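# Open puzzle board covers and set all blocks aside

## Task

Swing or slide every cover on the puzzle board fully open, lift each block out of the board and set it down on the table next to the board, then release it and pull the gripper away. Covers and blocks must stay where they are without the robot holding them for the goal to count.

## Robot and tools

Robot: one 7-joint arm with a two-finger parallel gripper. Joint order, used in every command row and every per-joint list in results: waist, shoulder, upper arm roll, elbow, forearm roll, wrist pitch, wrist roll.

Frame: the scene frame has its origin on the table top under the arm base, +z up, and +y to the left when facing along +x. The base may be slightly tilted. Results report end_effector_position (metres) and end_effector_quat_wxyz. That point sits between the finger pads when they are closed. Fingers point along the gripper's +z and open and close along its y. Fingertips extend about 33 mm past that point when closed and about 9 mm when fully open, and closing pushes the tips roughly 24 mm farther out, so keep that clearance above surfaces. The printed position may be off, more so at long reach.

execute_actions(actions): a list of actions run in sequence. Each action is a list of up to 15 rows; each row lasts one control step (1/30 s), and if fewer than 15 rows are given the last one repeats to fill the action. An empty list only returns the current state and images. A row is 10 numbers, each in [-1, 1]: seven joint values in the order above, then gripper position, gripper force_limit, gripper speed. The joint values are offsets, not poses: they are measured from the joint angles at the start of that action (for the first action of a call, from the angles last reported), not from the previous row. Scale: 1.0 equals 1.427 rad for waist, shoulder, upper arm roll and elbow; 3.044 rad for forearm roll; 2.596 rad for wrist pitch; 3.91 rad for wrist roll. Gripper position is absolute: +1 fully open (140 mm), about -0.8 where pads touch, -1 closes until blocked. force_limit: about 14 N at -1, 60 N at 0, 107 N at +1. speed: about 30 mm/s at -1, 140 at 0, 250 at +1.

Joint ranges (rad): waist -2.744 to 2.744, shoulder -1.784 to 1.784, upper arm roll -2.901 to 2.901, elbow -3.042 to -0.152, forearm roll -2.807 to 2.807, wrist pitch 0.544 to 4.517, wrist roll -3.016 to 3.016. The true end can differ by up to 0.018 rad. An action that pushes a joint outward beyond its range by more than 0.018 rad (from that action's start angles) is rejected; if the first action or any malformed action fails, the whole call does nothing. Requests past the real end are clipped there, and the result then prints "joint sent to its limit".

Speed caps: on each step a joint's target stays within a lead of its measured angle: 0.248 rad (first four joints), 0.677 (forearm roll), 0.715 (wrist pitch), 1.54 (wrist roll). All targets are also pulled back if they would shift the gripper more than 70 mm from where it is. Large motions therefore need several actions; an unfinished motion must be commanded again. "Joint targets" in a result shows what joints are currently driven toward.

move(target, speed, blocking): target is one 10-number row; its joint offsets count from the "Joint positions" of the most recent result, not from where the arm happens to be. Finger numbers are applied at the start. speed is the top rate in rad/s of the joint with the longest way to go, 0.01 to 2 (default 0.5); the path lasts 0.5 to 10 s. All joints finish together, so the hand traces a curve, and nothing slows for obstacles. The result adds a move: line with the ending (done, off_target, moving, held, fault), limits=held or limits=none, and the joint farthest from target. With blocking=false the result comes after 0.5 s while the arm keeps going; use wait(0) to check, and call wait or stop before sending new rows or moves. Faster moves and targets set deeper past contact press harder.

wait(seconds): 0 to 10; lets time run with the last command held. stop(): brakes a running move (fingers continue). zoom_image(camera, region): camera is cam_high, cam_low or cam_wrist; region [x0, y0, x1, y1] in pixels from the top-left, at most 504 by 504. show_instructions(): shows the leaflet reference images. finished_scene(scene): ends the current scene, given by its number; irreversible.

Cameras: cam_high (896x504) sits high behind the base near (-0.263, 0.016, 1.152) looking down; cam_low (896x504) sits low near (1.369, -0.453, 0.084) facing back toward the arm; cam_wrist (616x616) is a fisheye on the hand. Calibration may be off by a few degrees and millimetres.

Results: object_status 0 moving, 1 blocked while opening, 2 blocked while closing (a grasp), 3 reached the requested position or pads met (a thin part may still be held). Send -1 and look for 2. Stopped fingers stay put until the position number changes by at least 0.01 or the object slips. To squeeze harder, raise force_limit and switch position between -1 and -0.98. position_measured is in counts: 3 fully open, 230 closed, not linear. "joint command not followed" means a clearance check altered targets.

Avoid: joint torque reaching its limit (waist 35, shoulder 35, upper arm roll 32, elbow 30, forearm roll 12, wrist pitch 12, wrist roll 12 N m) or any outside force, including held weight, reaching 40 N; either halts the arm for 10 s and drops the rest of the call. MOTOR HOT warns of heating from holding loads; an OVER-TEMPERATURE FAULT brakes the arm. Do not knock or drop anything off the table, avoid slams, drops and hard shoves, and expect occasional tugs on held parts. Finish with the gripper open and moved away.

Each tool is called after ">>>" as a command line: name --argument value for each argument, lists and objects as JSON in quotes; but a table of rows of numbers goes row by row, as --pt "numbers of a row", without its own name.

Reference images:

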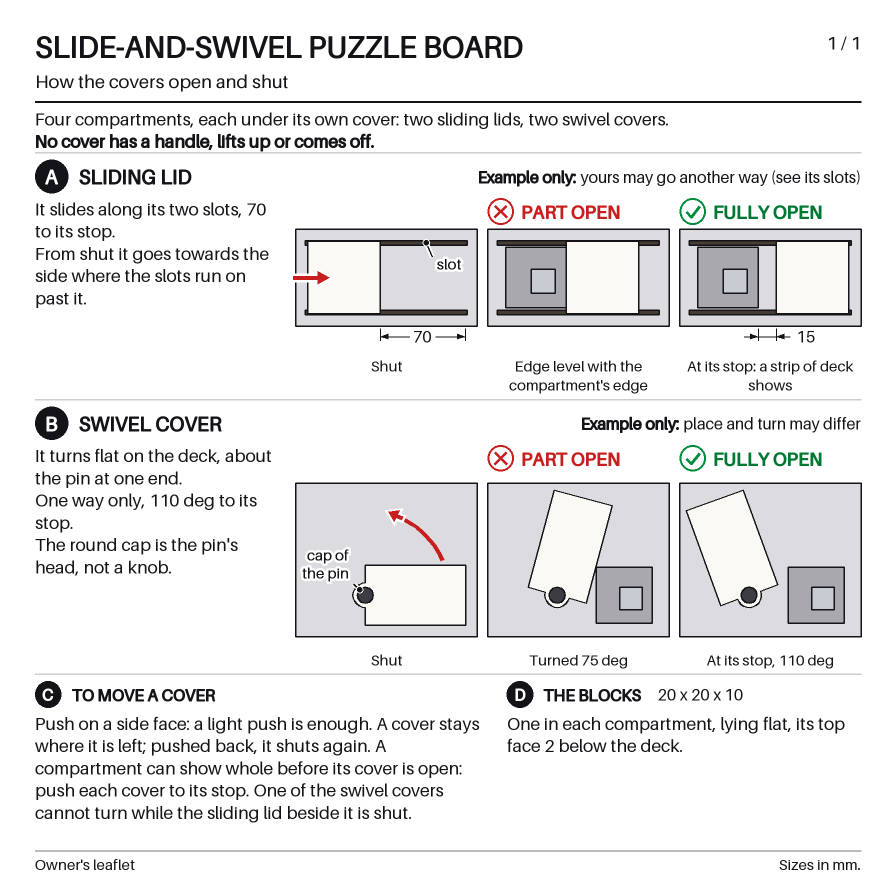

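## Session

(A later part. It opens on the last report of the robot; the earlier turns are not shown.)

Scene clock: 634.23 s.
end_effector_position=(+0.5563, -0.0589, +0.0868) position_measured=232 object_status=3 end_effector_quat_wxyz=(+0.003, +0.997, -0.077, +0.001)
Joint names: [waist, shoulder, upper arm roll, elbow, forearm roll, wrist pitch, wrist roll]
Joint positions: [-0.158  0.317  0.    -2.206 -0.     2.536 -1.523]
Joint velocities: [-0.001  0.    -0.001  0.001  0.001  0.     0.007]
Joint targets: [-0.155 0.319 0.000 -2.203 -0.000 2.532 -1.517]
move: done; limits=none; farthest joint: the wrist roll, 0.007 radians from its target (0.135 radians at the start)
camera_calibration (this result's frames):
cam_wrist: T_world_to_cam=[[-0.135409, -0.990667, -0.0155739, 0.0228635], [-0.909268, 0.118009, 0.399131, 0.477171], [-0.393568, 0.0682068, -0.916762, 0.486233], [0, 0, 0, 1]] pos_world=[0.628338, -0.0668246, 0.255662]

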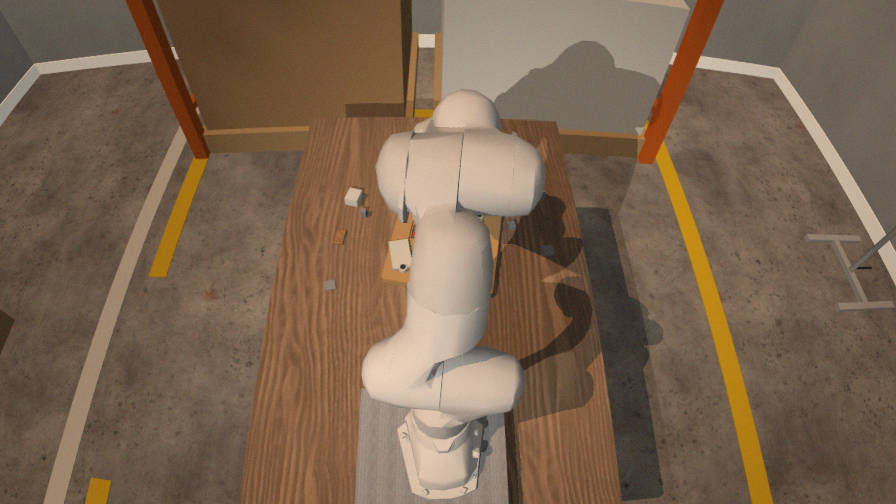

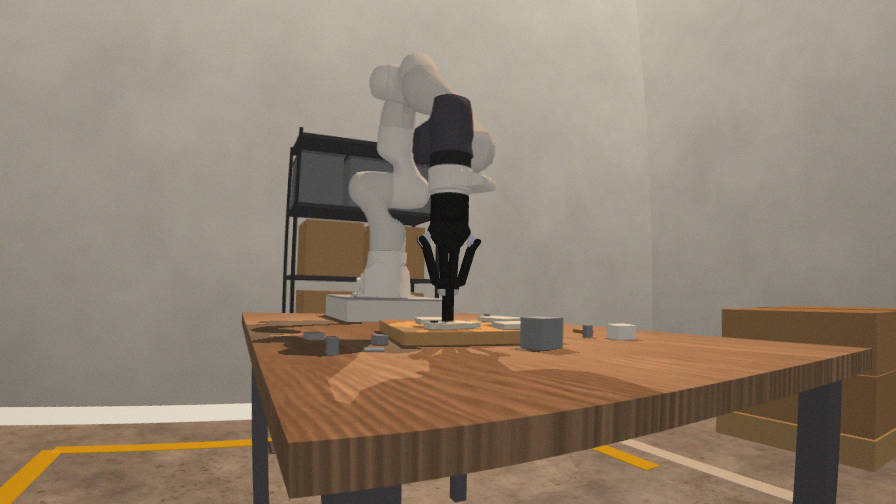

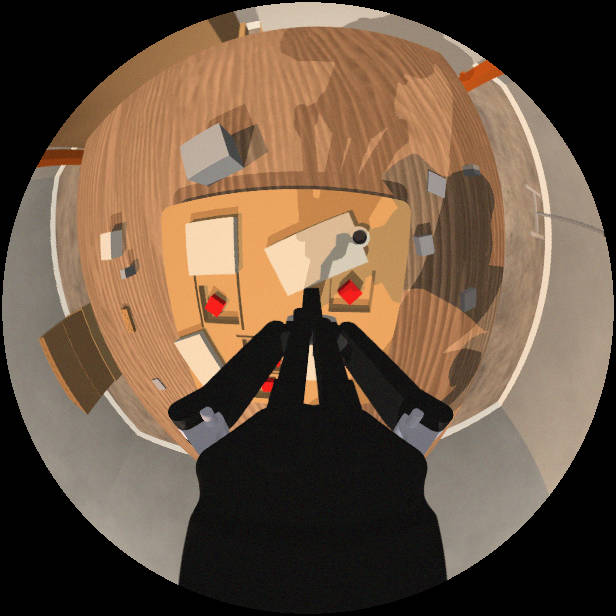

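>>> move --target '[0.02719, 0.09355, 0, 0.15249, 0, -0.03363, 0.0110, -1, -0.5, 1]' --speed 0.25

Scene clock: 644.90 s.
end_effector_position=(+0.6099, -0.0426, +0.0836) position_measured=232 object_status=3 end_effector_quat_wxyz=(+0.003, +0.997, -0.077, -0.004)
Joint names: [waist, shoulder, upper arm roll, elbow, forearm roll, wrist pitch, wrist roll]
Joint positions: [-0.122  0.449  0.    -1.994 -0.     2.447 -1.486]
Joint velocities: [ 0.001  0.     0.001  0.001 -0.001 -0.001  0.007]
Joint targets: [-0.119 0.450 0.000 -1.988 -0.000 2.449 -1.480]
move: done; limits=none; farthest joint: the wrist roll, 0.006 radians from its target (0.041 radians at the start)
camera_calibration (this result's frames):
cam_wrist: T_world_to_cam=[[-0.137149, -0.99043, -0.0154531, 0.0473201], [-0.905381, 0.119013, 0.407579, 0.522165], [-0.401839, 0.0698899, -0.913039, 0.508159], [0, 0, 0, 1]] pos_world=[0.683447, -0.0507922, 0.251877]

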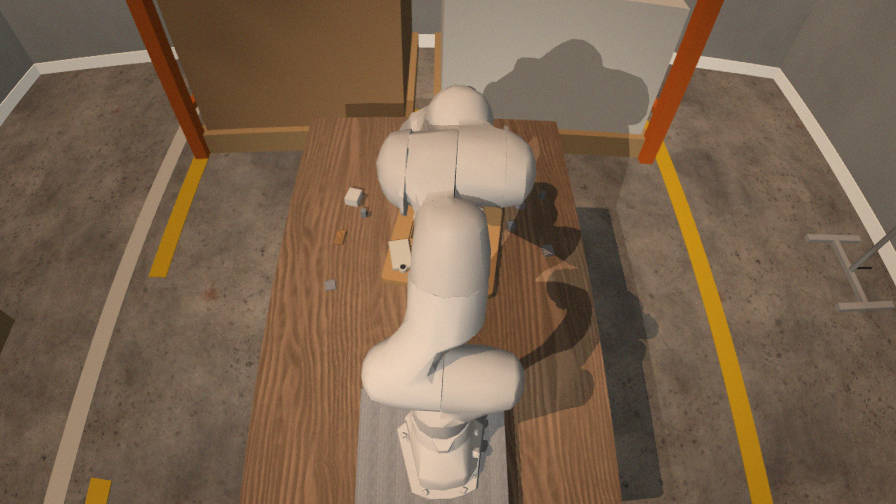

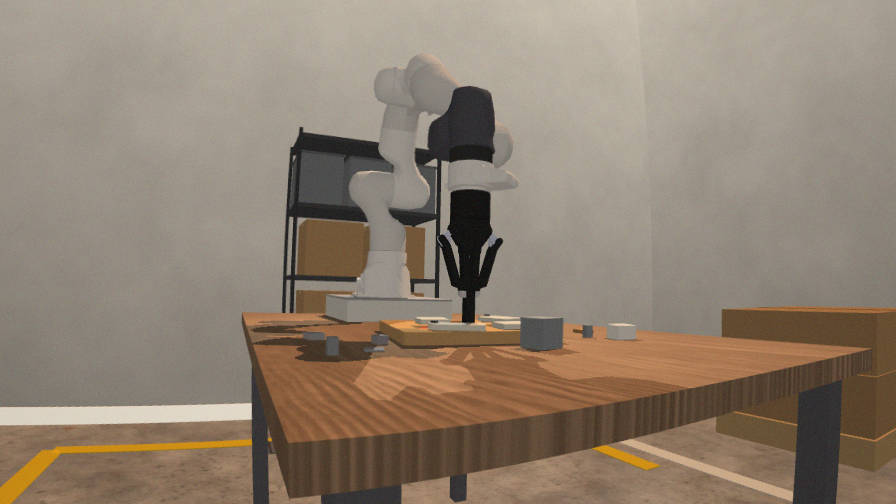

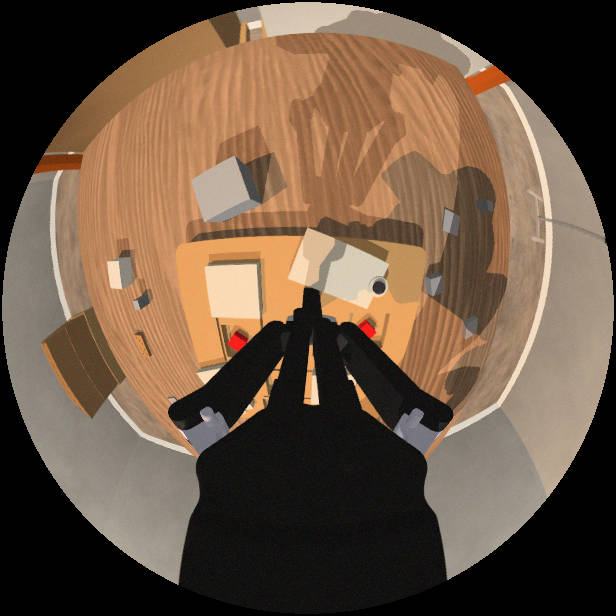

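>>> execute_actions --actions '[[[0.001, 0.0007, 0, 0.0052, 0, 0.0012, 0.0015, -1, -0.5, 1], [0.001, 0.0007, 0, 0.0062, 0, 0.0016, 0.0015, -1, -0.5, 1], [0.001, 0.0007, 0, 0.0072, 0, 0.002, 0.0015, -1, -0.5, 1], [0.001, 0.0007, 0, 0.0082, 0, 0.0024, 0.0015, -1, -0.5, 1]]]'

>>> zoom_image --camera "cam_wrist" --region '[270, 210, 430, 350]'

Scene clock: 661.13 s.
end_effector_position=(+0.6102, -0.0426, +0.0837) position_measured=232 object_status=3 end_effector_quat_wxyz=(+0.003, +0.997, -0.079, -0.004)
Joint names: [waist, shoulder, upper arm roll, elbow, forearm roll, wrist pitch, wrist roll]
Joint positions: [-0.122  0.45   0.    -1.99  -0.     2.443 -1.483]
Joint velocities: [-0.    -0.     0.002  0.     0.001  0.    -0.   ]
Joint targets: [-0.120 0.450 0.000 -1.982 -0.000 2.453 -1.480]
camera_calibration (this result's frames):
cam_wrist: T_world_to_cam=[[-0.139583, -0.990092, -0.0153115, 0.0488691], [-0.904377, 0.121172, 0.409169, 0.521749], [-0.40326, 0.0709606, -0.91233, 0.509167], [0, 0, 0, 1]] pos_world=[0.684005, -0.0509671, 0.251793]

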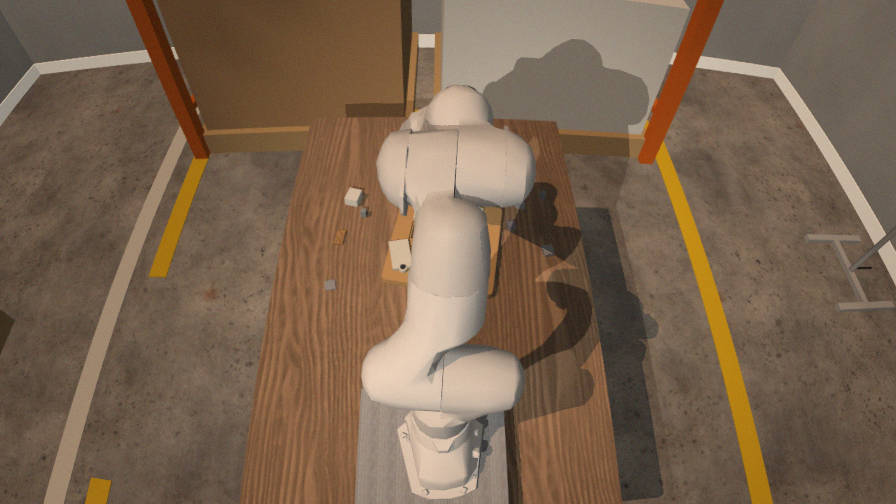

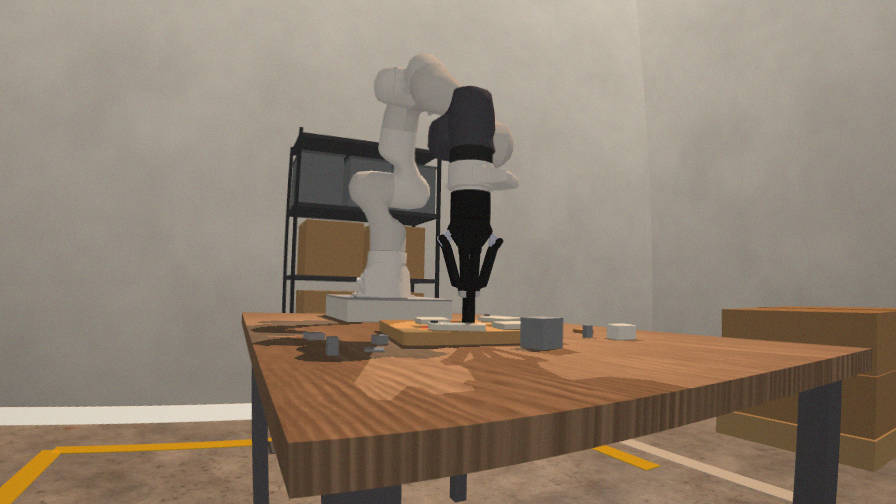

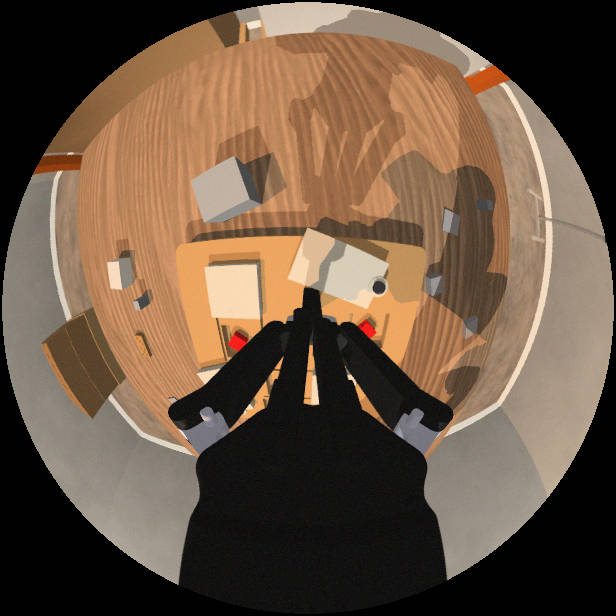

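Region (270, 210, 430, 350) of cam_wrist's 616x616 image, scaled by 3.150, with more detail than that image has; it fills the top 441 rows of this view, and the rest is white.

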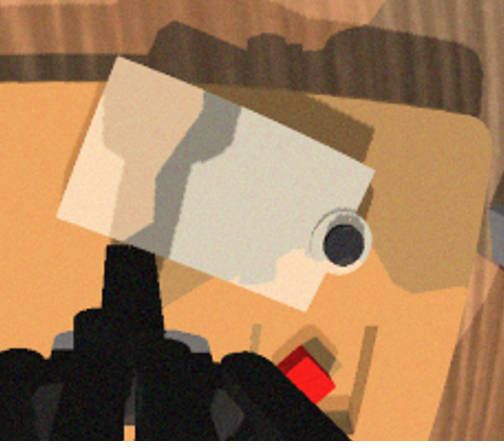

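>>> move --target '[-0.08087, -0.11388, 0, -0.13819, 0, 0.01888, -0.03120, -1, -0.5, 1]' --speed 0.3

>>> execute_actions --actions '[[[0, 0, 0, 0, 0, 0, 0, 0.0, -0.5, 1]]]'

>>> zoom_image --camera "cam_wrist" --region '[260, 240, 360, 340]'

Scene clock: 697.10 s.
end_effector_position=(+0.5548, -0.1027, +0.1053) position_measured=232 object_status=3 end_effector_quat_wxyz=(+0.003, +0.997, -0.077, +0.000)
Joint names: [waist, shoulder, upper arm roll, elbow, forearm roll, wrist pitch, wrist roll]
Joint positions: [-0.235  0.291 -0.    -2.185 -0.     2.488 -1.599]
Joint velocities: [ 0.001  0.001  0.001 -0.    -0.001  0.001 -0.007]
Joint targets: [-0.237 0.288 0.000 -2.187 -0.000 2.492 -1.605]
move: done; limits=none; farthest joint: the wrist roll, 0.006 radians from its target (0.122 radians at the start)
camera_calibration (this result's frames):
cam_wrist: T_world_to_cam=[[-0.13719, -0.99044, -0.0144334, -0.0195525], [-0.908477, 0.120003, 0.400336, 0.473163], [-0.394776, 0.0680345, -0.916255, 0.506231], [0, 0, 0, 1]] pos_world=[0.627023, -0.110588, 0.274131]

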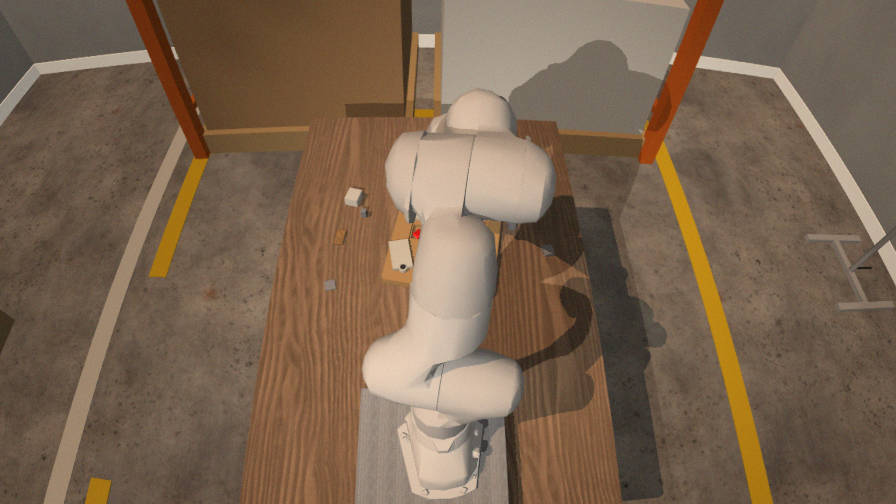

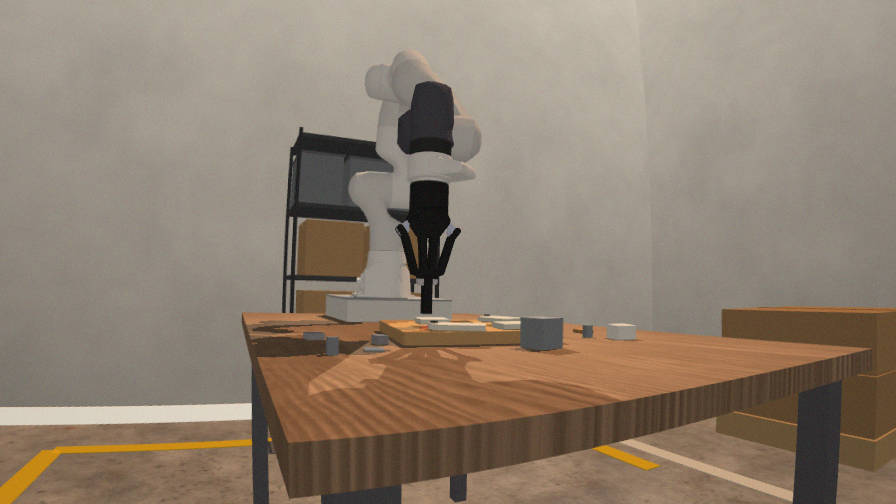

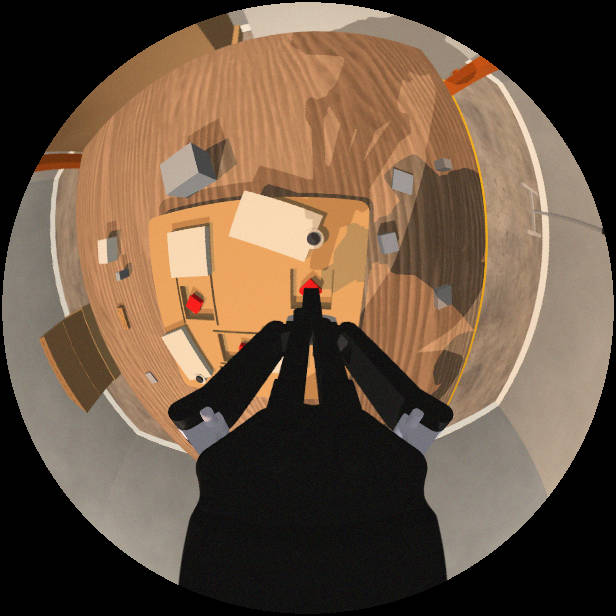

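Scene clock: 697.60 s.
end_effector_position=(+0.5548, -0.1027, +0.1053) position_measured=129 object_status=3 end_effector_quat_wxyz=(+0.003, +0.997, -0.077, +0.000)
Joint names: [waist, shoulder, upper arm roll, elbow, forearm roll, wrist pitch, wrist roll]
Joint positions: [-0.235  0.291 -0.    -2.185 -0.     2.488 -1.599]
Joint velocities: [ 0.    -0.001  0.002 -0.001  0.    -0.     0.   ]
Joint targets: [-0.235 0.291 -0.000 -2.185 -0.000 2.488 -1.599]
camera_calibration (this result's frames):
cam_wrist: T_world_to_cam=[[-0.137166, -0.990443, -0.0144334, -0.0195661], [-0.908481, 0.119981, 0.400334, 0.473163], [-0.394776, 0.0680248, -0.916256, 0.506231], [0, 0, 0, 1]] pos_world=[0.627024, -0.110586, 0.274131]

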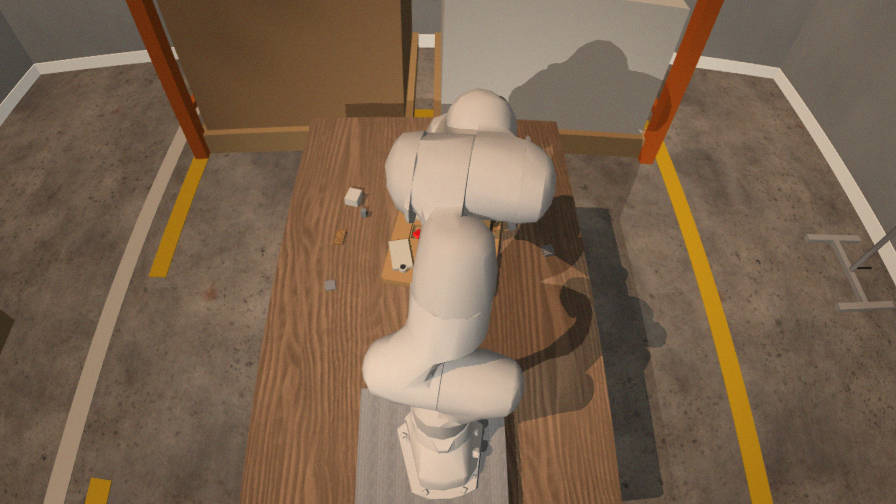

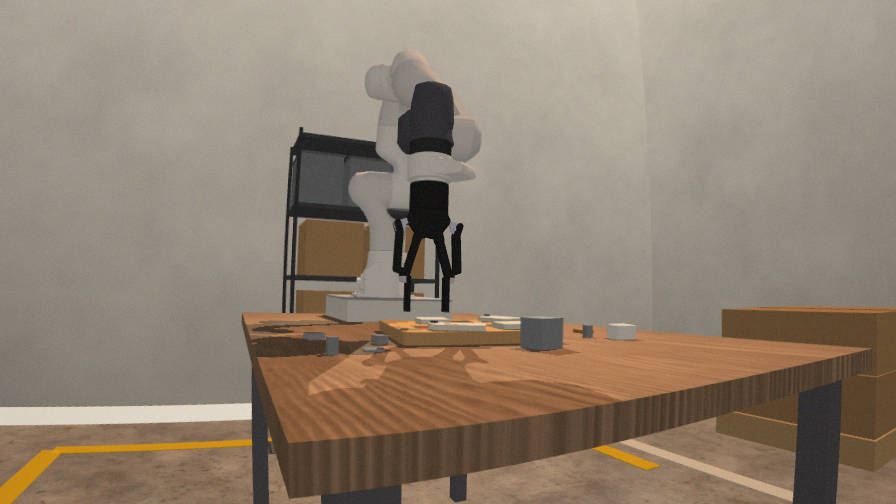

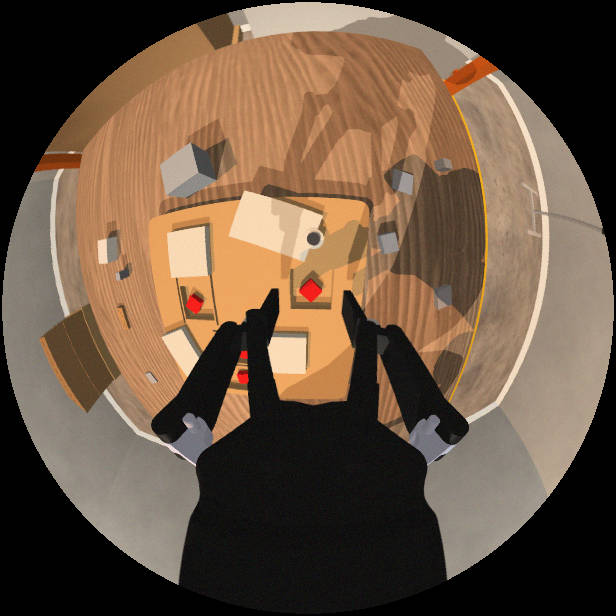

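Region (260, 240, 360, 340) of cam_wrist's 616x616 image, scaled by 5.040, with more detail than that image has.

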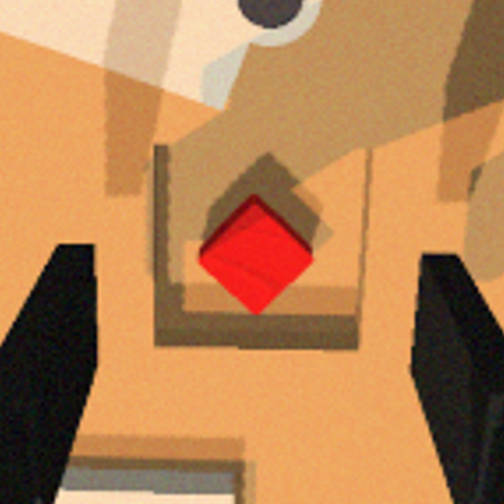

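>>> move --target '[-0.00364, 0.03637, 0, 0.01023, 0, 0.01599, 0.19821, -0.516, -0.5, 1]' --speed 1.0

>>> zoom_image --camera "cam_wrist" --region '[265, 250, 355, 340]'

Scene clock: 792.23 s.
end_effector_position=(+0.5581, -0.1051, +0.0855) position_measured=194 object_status=3 end_effector_quat_wxyz=(+0.003, +0.895, -0.447, +0.001)
Joint names: [waist, shoulder, upper arm roll, elbow, forearm roll, wrist pitch, wrist roll]
Joint positions: [-0.238  0.34  -0.    -2.173 -0.     2.525 -0.83 ]
Joint velocities: [ 0.002  0.     0.     0.001  0.    -0.     0.006]
Joint targets: [-0.240 0.343 -0.000 -2.170 -0.000 2.529 -0.824]
move: done; limits=none; farthest joint: the wrist roll, 0.006 radians from its target (0.775 radians at the start)
camera_calibration (this result's frames):
cam_wrist: T_world_to_cam=[[-0.788966, -0.614205, -0.0168952, 0.381791], [-0.569205, 0.720255, 0.396532, 0.358484], [-0.231383, 0.322467, -0.917865, 0.42524], [0, 0, 0, 1]] pos_world=[0.603664, -0.160829, 0.254613]

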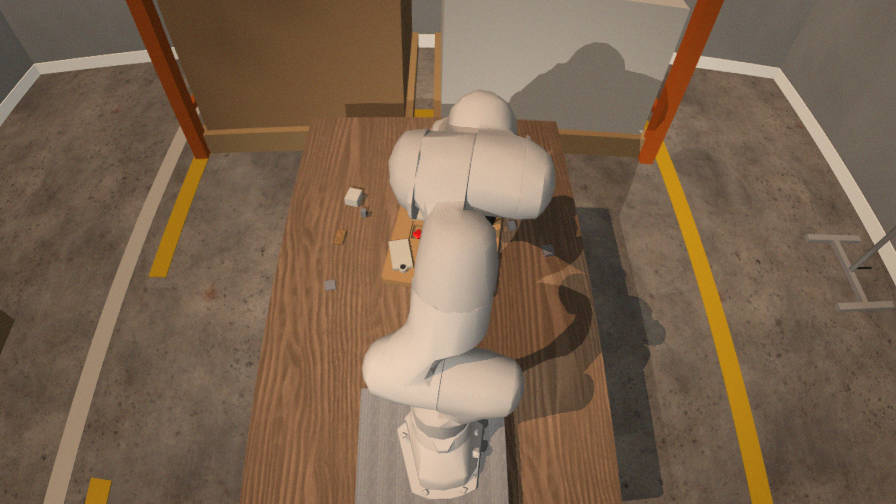

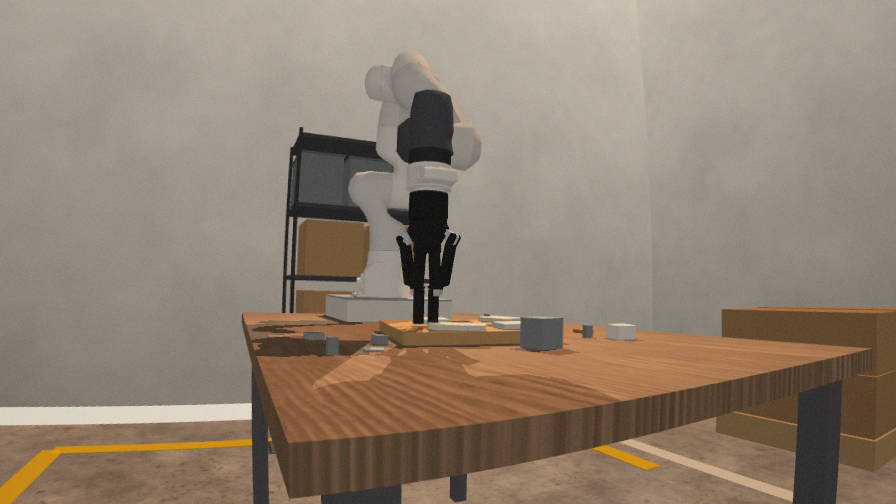

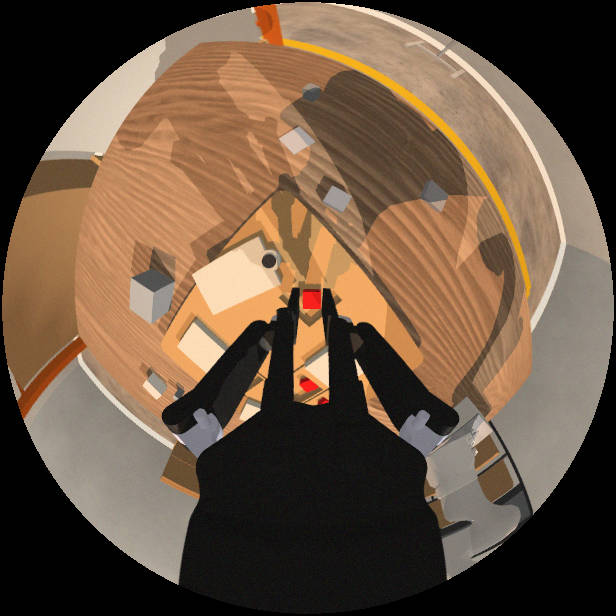

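Region (265, 250, 355, 340) of cam_wrist's 616x616 image, scaled by 5.600, with more detail than that image has.

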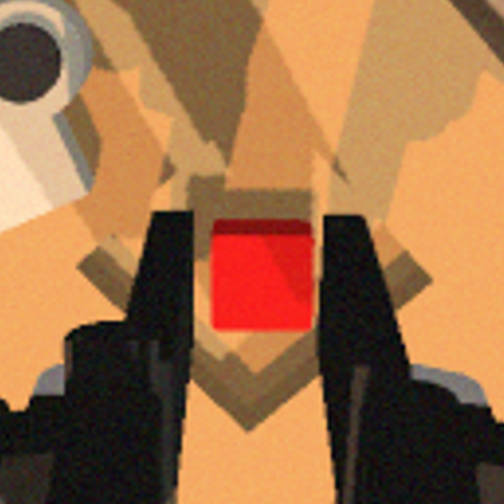

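>>> execute_actions --actions '[[[-0.0014, 0.0021, 0, 0.0021, 0, 0.0021, 0.0015, -0.516, -0.5, 1], [-0.0014, 0.0021, 0, 0.0021, 0, 0.0025, 0.0015, -0.516, -0.5, 1], [-0.0014, 0.0028, 0, 0.0021, 0, 0.0029, 0.0015, -0.516, -0.5, 1], [-0.0014, 0.0036, 0, 0.0021, 0, 0.0033, 0.0015, -0.516, -0.5, 1], [-0.0014, 0.0043, 0, 0.0021, 0, 0.0037, 0.0015, -0.516, -0.5, 1], [-0.0014, 0.005, 0, 0.0021, 0, 0.0041, 0.0015, -0.516, -0.5, 1], [-0.0014, 0.0058, 0, 0.0021, 0, 0.0045, 0.0015, -0.516, -0.5, 1], [-0.0014, 0.0065, 0, 0.0021, 0, 0.0049, 0.0015, -0.516, -0.5, 1], [-0.0014, 0.0073, 0, 0.0021, 0, 0.0053, 0.0015, -0.516, -0.5, 1], [-0.0014, 0.008, 0, 0.0021, 0, 0.0057, 0.0015, -0.516, -0.5, 1], [-0.0014, 0.0087, 0, 0.0021, 0, 0.0057, 0.0015, -0.516, -0.5, 1], [-0.0014, 0.0095, 0, 0.0021, 0, 0.0057, 0.0015, -0.516, -0.5, 1]]]'

>>> zoom_image --camera "cam_wrist" --region '[265, 250, 355, 340]'

Scene clock: 826.13 s.
end_effector_position=(+0.5578, -0.1051, +0.0805) position_measured=194 object_status=3 end_effector_quat_wxyz=(+0.003, +0.894, -0.448, +0.001)
Joint names: [waist, shoulder, upper arm roll, elbow, forearm roll, wrist pitch, wrist roll]
Joint positions: [-0.238  0.351 -0.    -2.172 -0.     2.534 -0.828]
Joint velocities: [-0.     0.011 -0.     0.001 -0.001  0.008 -0.   ]
Joint targets: [-0.240 0.354 -0.000 -2.170 -0.000 2.540 -0.824]
camera_calibration (this result's frames):
cam_wrist: T_world_to_cam=[[-0.790105, -0.612761, -0.0160578, 0.38221], [-0.567397, 0.721198, 0.397408, 0.359344], [-0.231935, 0.323105, -0.917501, 0.420974], [0, 0, 0, 1]] pos_world=[0.603516, -0.160974, 0.249576]

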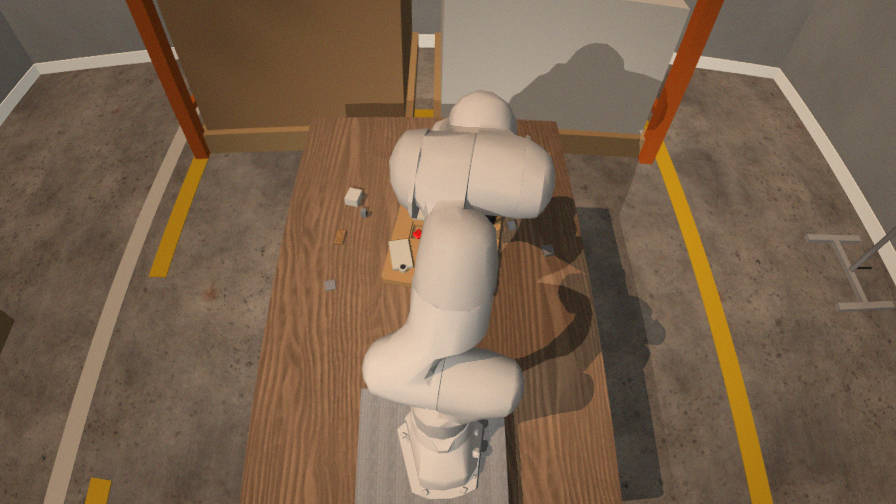

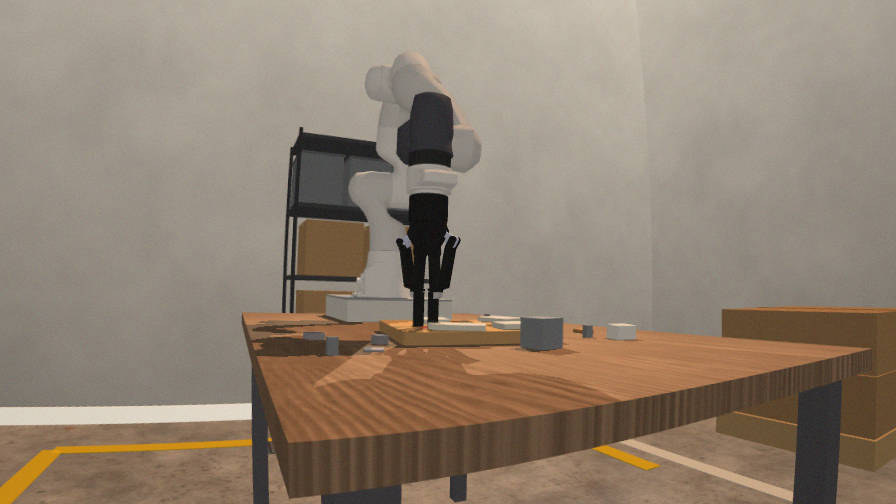

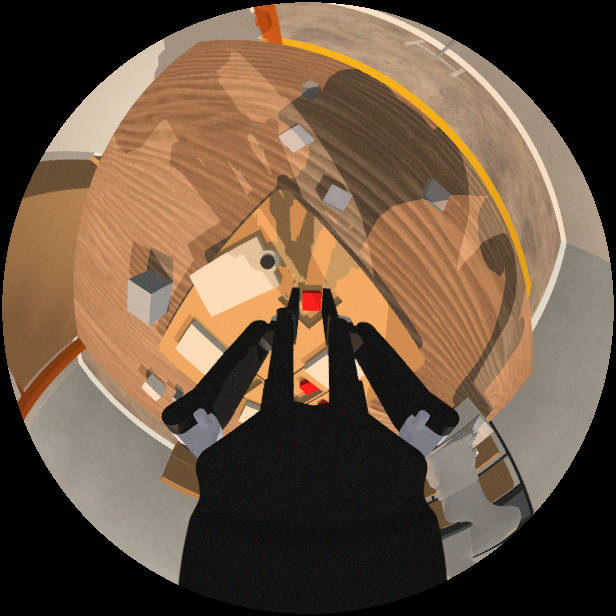

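Region (265, 250, 355, 340) of cam_wrist's 616x616 image, scaled by 5.600, with more detail than that image has.

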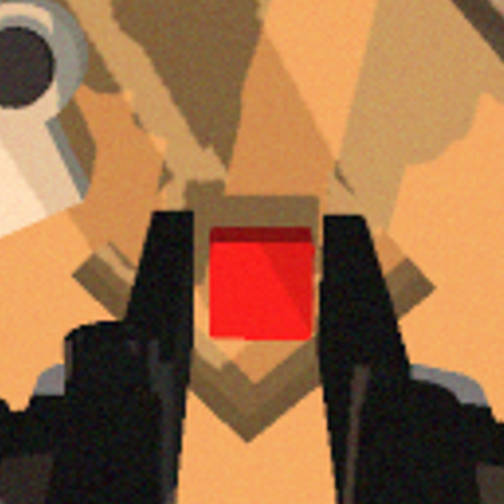

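>>> execute_actions --actions '[[[-0.0014, 0.0021, 0, 0.0014, 0, 0.00297, 0.001, -0.516, -0.5, 1], [-0.0014, 0.0021, 0, 0.0014, 0, 0.00363, 0.001, -0.516, -0.5, 1], [-0.0014, 0.00324, 0, 0.0014, 0, 0.00429, 0.001, -0.516, -0.5, 1], [-0.0014, 0.00439, 0, 0.0014, 0, 0.00495, 0.001, -0.516, -0.5, 1], [-0.0014, 0.00553, 0, 0.0014, 0, 0.0056, 0.001, -0.516, -0.5, 1], [-0.0014, 0.00667, 0, 0.0014, 0, 0.00626, 0.001, -0.516, -0.5, 1], [-0.0014, 0.00781, 0, 0.0014, 0, 0.00692, 0.001, -0.516, -0.5, 1], [-0.0014, 0.00896, 0, 0.0014, 0, 0.00758, 0.001, -0.516, -0.5, 1], [-0.0014, 0.0101, 0, 0.0014, 0, 0.00824, 0.001, -0.516, -0.5, 1], [-0.0014, 0.01124, 0, 0.0014, 0, 0.0089, 0.001, -0.516, -0.5, 1], [-0.0014, 0.01238, 0, 0.0014, 0, 0.0089, 0.001, -0.516, -0.5, 1], [-0.0014, 0.01352, 0, 0.0014, 0, 0.0089, 0.001, -0.516, -0.5, 1]]]'

>>> zoom_image --camera "cam_wrist" --region '[265, 250, 355, 340]'

Scene clock: 838.00 s.
end_effector_position=(+0.5577, -0.1052, +0.0728) position_measured=194 object_status=3 end_effector_quat_wxyz=(+0.003, +0.894, -0.448, +0.001)
Joint names: [waist, shoulder, upper arm roll, elbow, forearm roll, wrist pitch, wrist roll]
Joint positions: [-0.238  0.367 -0.    -2.172 -0.     2.55  -0.828]
Joint velocities: [ 0.     0.018 -0.001 -0.001  0.     0.014 -0.   ]
Joint targets: [-0.240 0.370 -0.000 -2.170 -0.000 2.557 -0.824]
camera_calibration (this result's frames):
cam_wrist: T_world_to_cam=[[-0.790111, -0.612757, -0.0159092, 0.381941], [-0.567306, 0.721184, 0.397564, 0.362278], [-0.232137, 0.323146, -0.917436, 0.41397], [0, 0, 0, 1]] pos_world=[0.603396, -0.161005, 0.241838]

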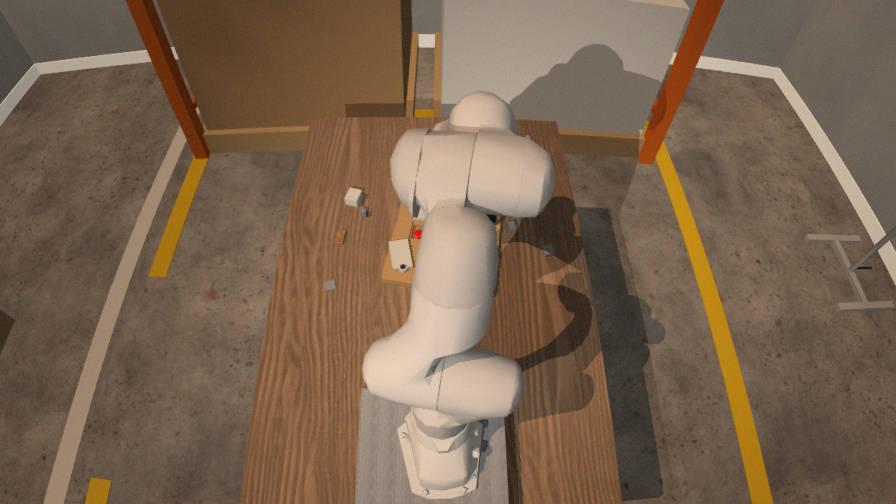

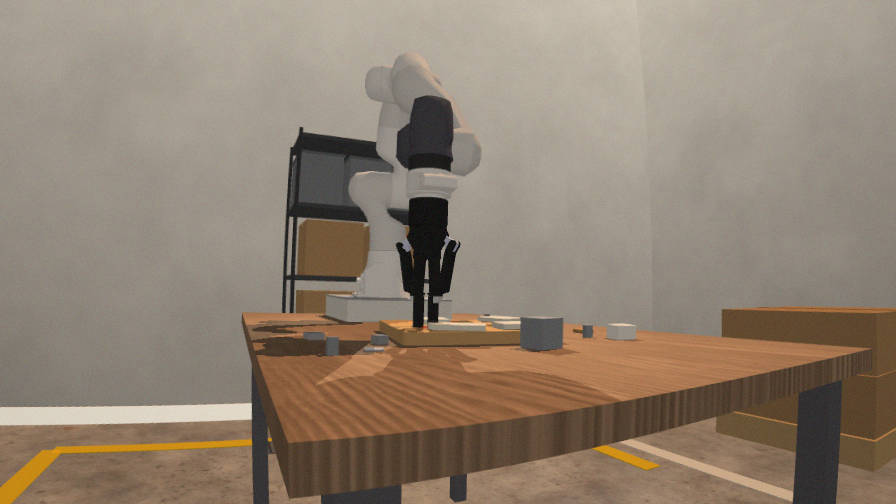

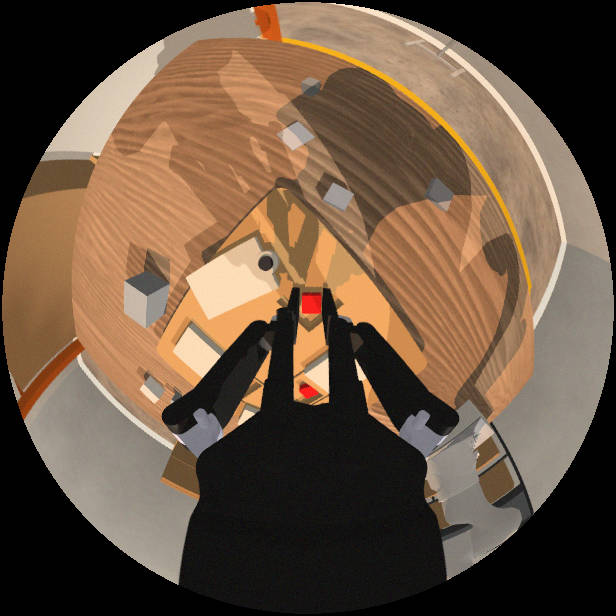

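Region (265, 250, 355, 340) of cam_wrist's 616x616 image, scaled by 5.600, with more detail than that image has.

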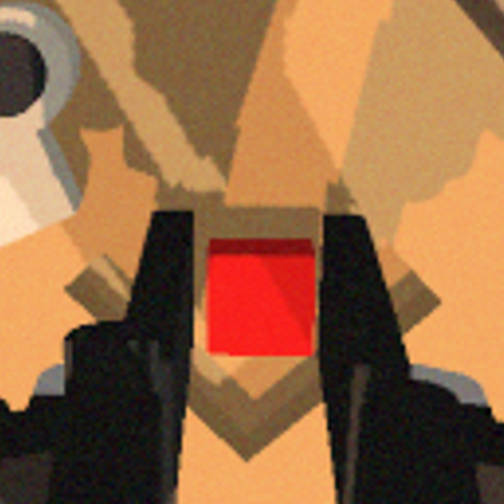

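>>> execute_actions --actions '[[[-0.0014, 0.0021, 0, 0.0014, 0, 0.0031, 0.001, -0.516, -0.2, -0.6], [-0.0014, 0.0028, 0, 0.0014, 0, 0.0035, 0.001, -0.516, -0.2, -0.6], [-0.0014, 0.0035, 0, 0.0014, 0, 0.0038, 0.001, -0.516, -0.2, -0.6], [-0.0014, 0.0042, 0, 0.0014, 0, 0.0038, 0.001, -0.516, -0.2, -0.6], [-0.0014, 0.0042, 0, 0.0014, 0, 0.0038, 0.001, -0.516, -0.2, -0.6], [-0.0014, 0.0042, 0, 0.0014, 0, 0.0038, 0.001, -0.516, -0.2, -0.6], [-0.0014, 0.0042, 0, 0.0014, 0, 0.0038, 0.001, -1, -0.2, -0.6]]]'

Scene clock: 849.67 s.
end_effector_position=(+0.5586, -0.1053, +0.0717) position_measured=206 object_status=0 end_effector_quat_wxyz=(+0.003, +0.894, -0.448, +0.002)
Joint names: [waist, shoulder, upper arm roll, elbow, forearm roll, wrist pitch, wrist roll]
Joint positions: [-0.238  0.37  -0.    -2.172 -0.     2.555 -0.828]
Joint velocities: [-0.001  0.    -0.    -0.001 -0.001  0.001 -0.001]
Joint targets: [-0.240 0.373 -0.000 -2.170 -0.000 2.559 -0.824]
camera_calibration (this result's frames):
cam_wrist: T_world_to_cam=[[-0.79006, -0.612775, -0.0176774, 0.382638], [-0.568355, 0.721372, 0.395721, 0.364104], [-0.229736, 0.32269, -0.918201, 0.411914], [0, 0, 0, 1]] pos_world=[0.603878, -0.161104, 0.2409]

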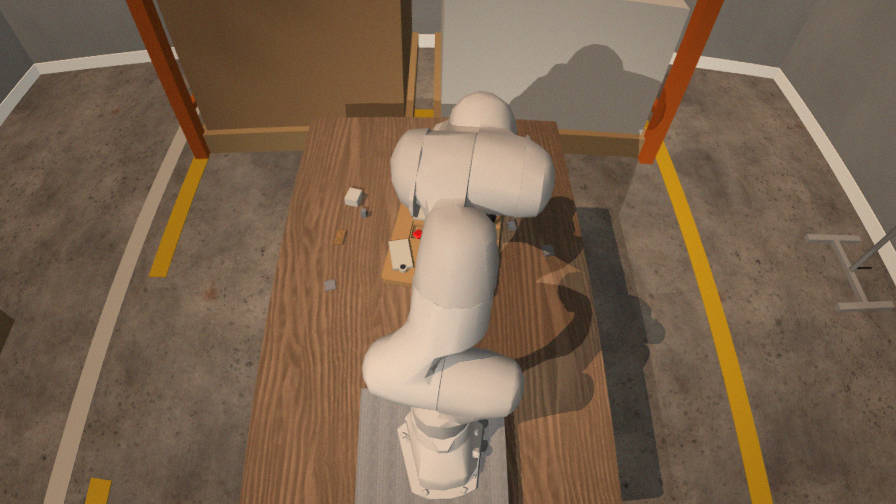

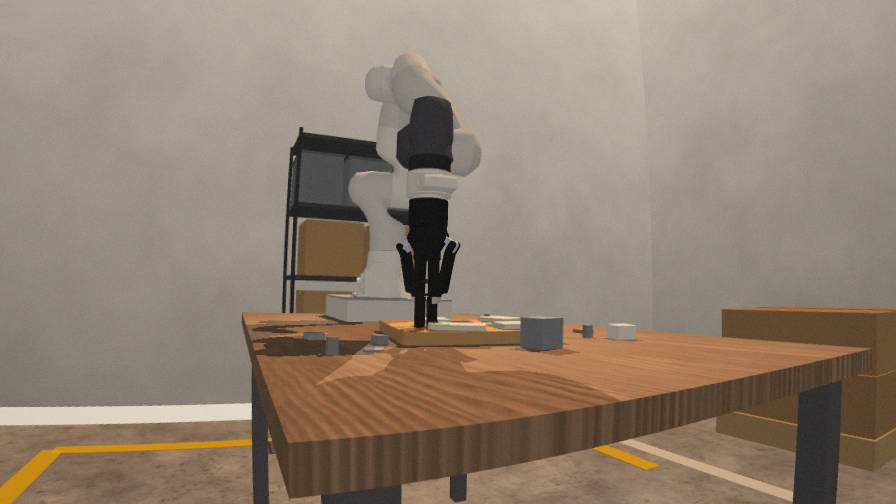

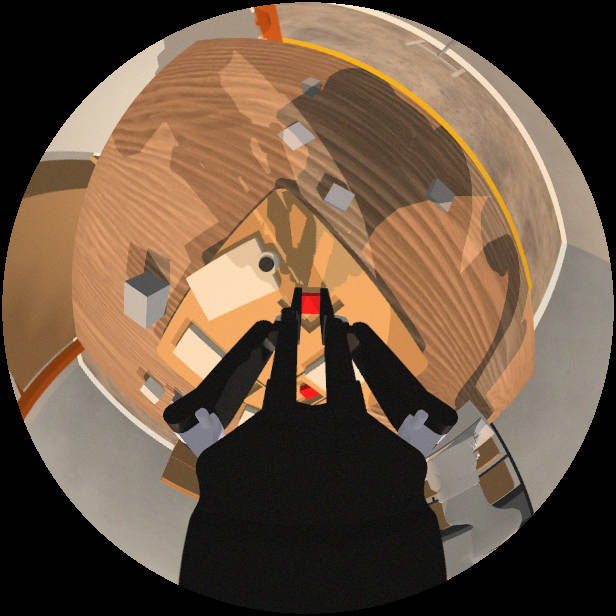

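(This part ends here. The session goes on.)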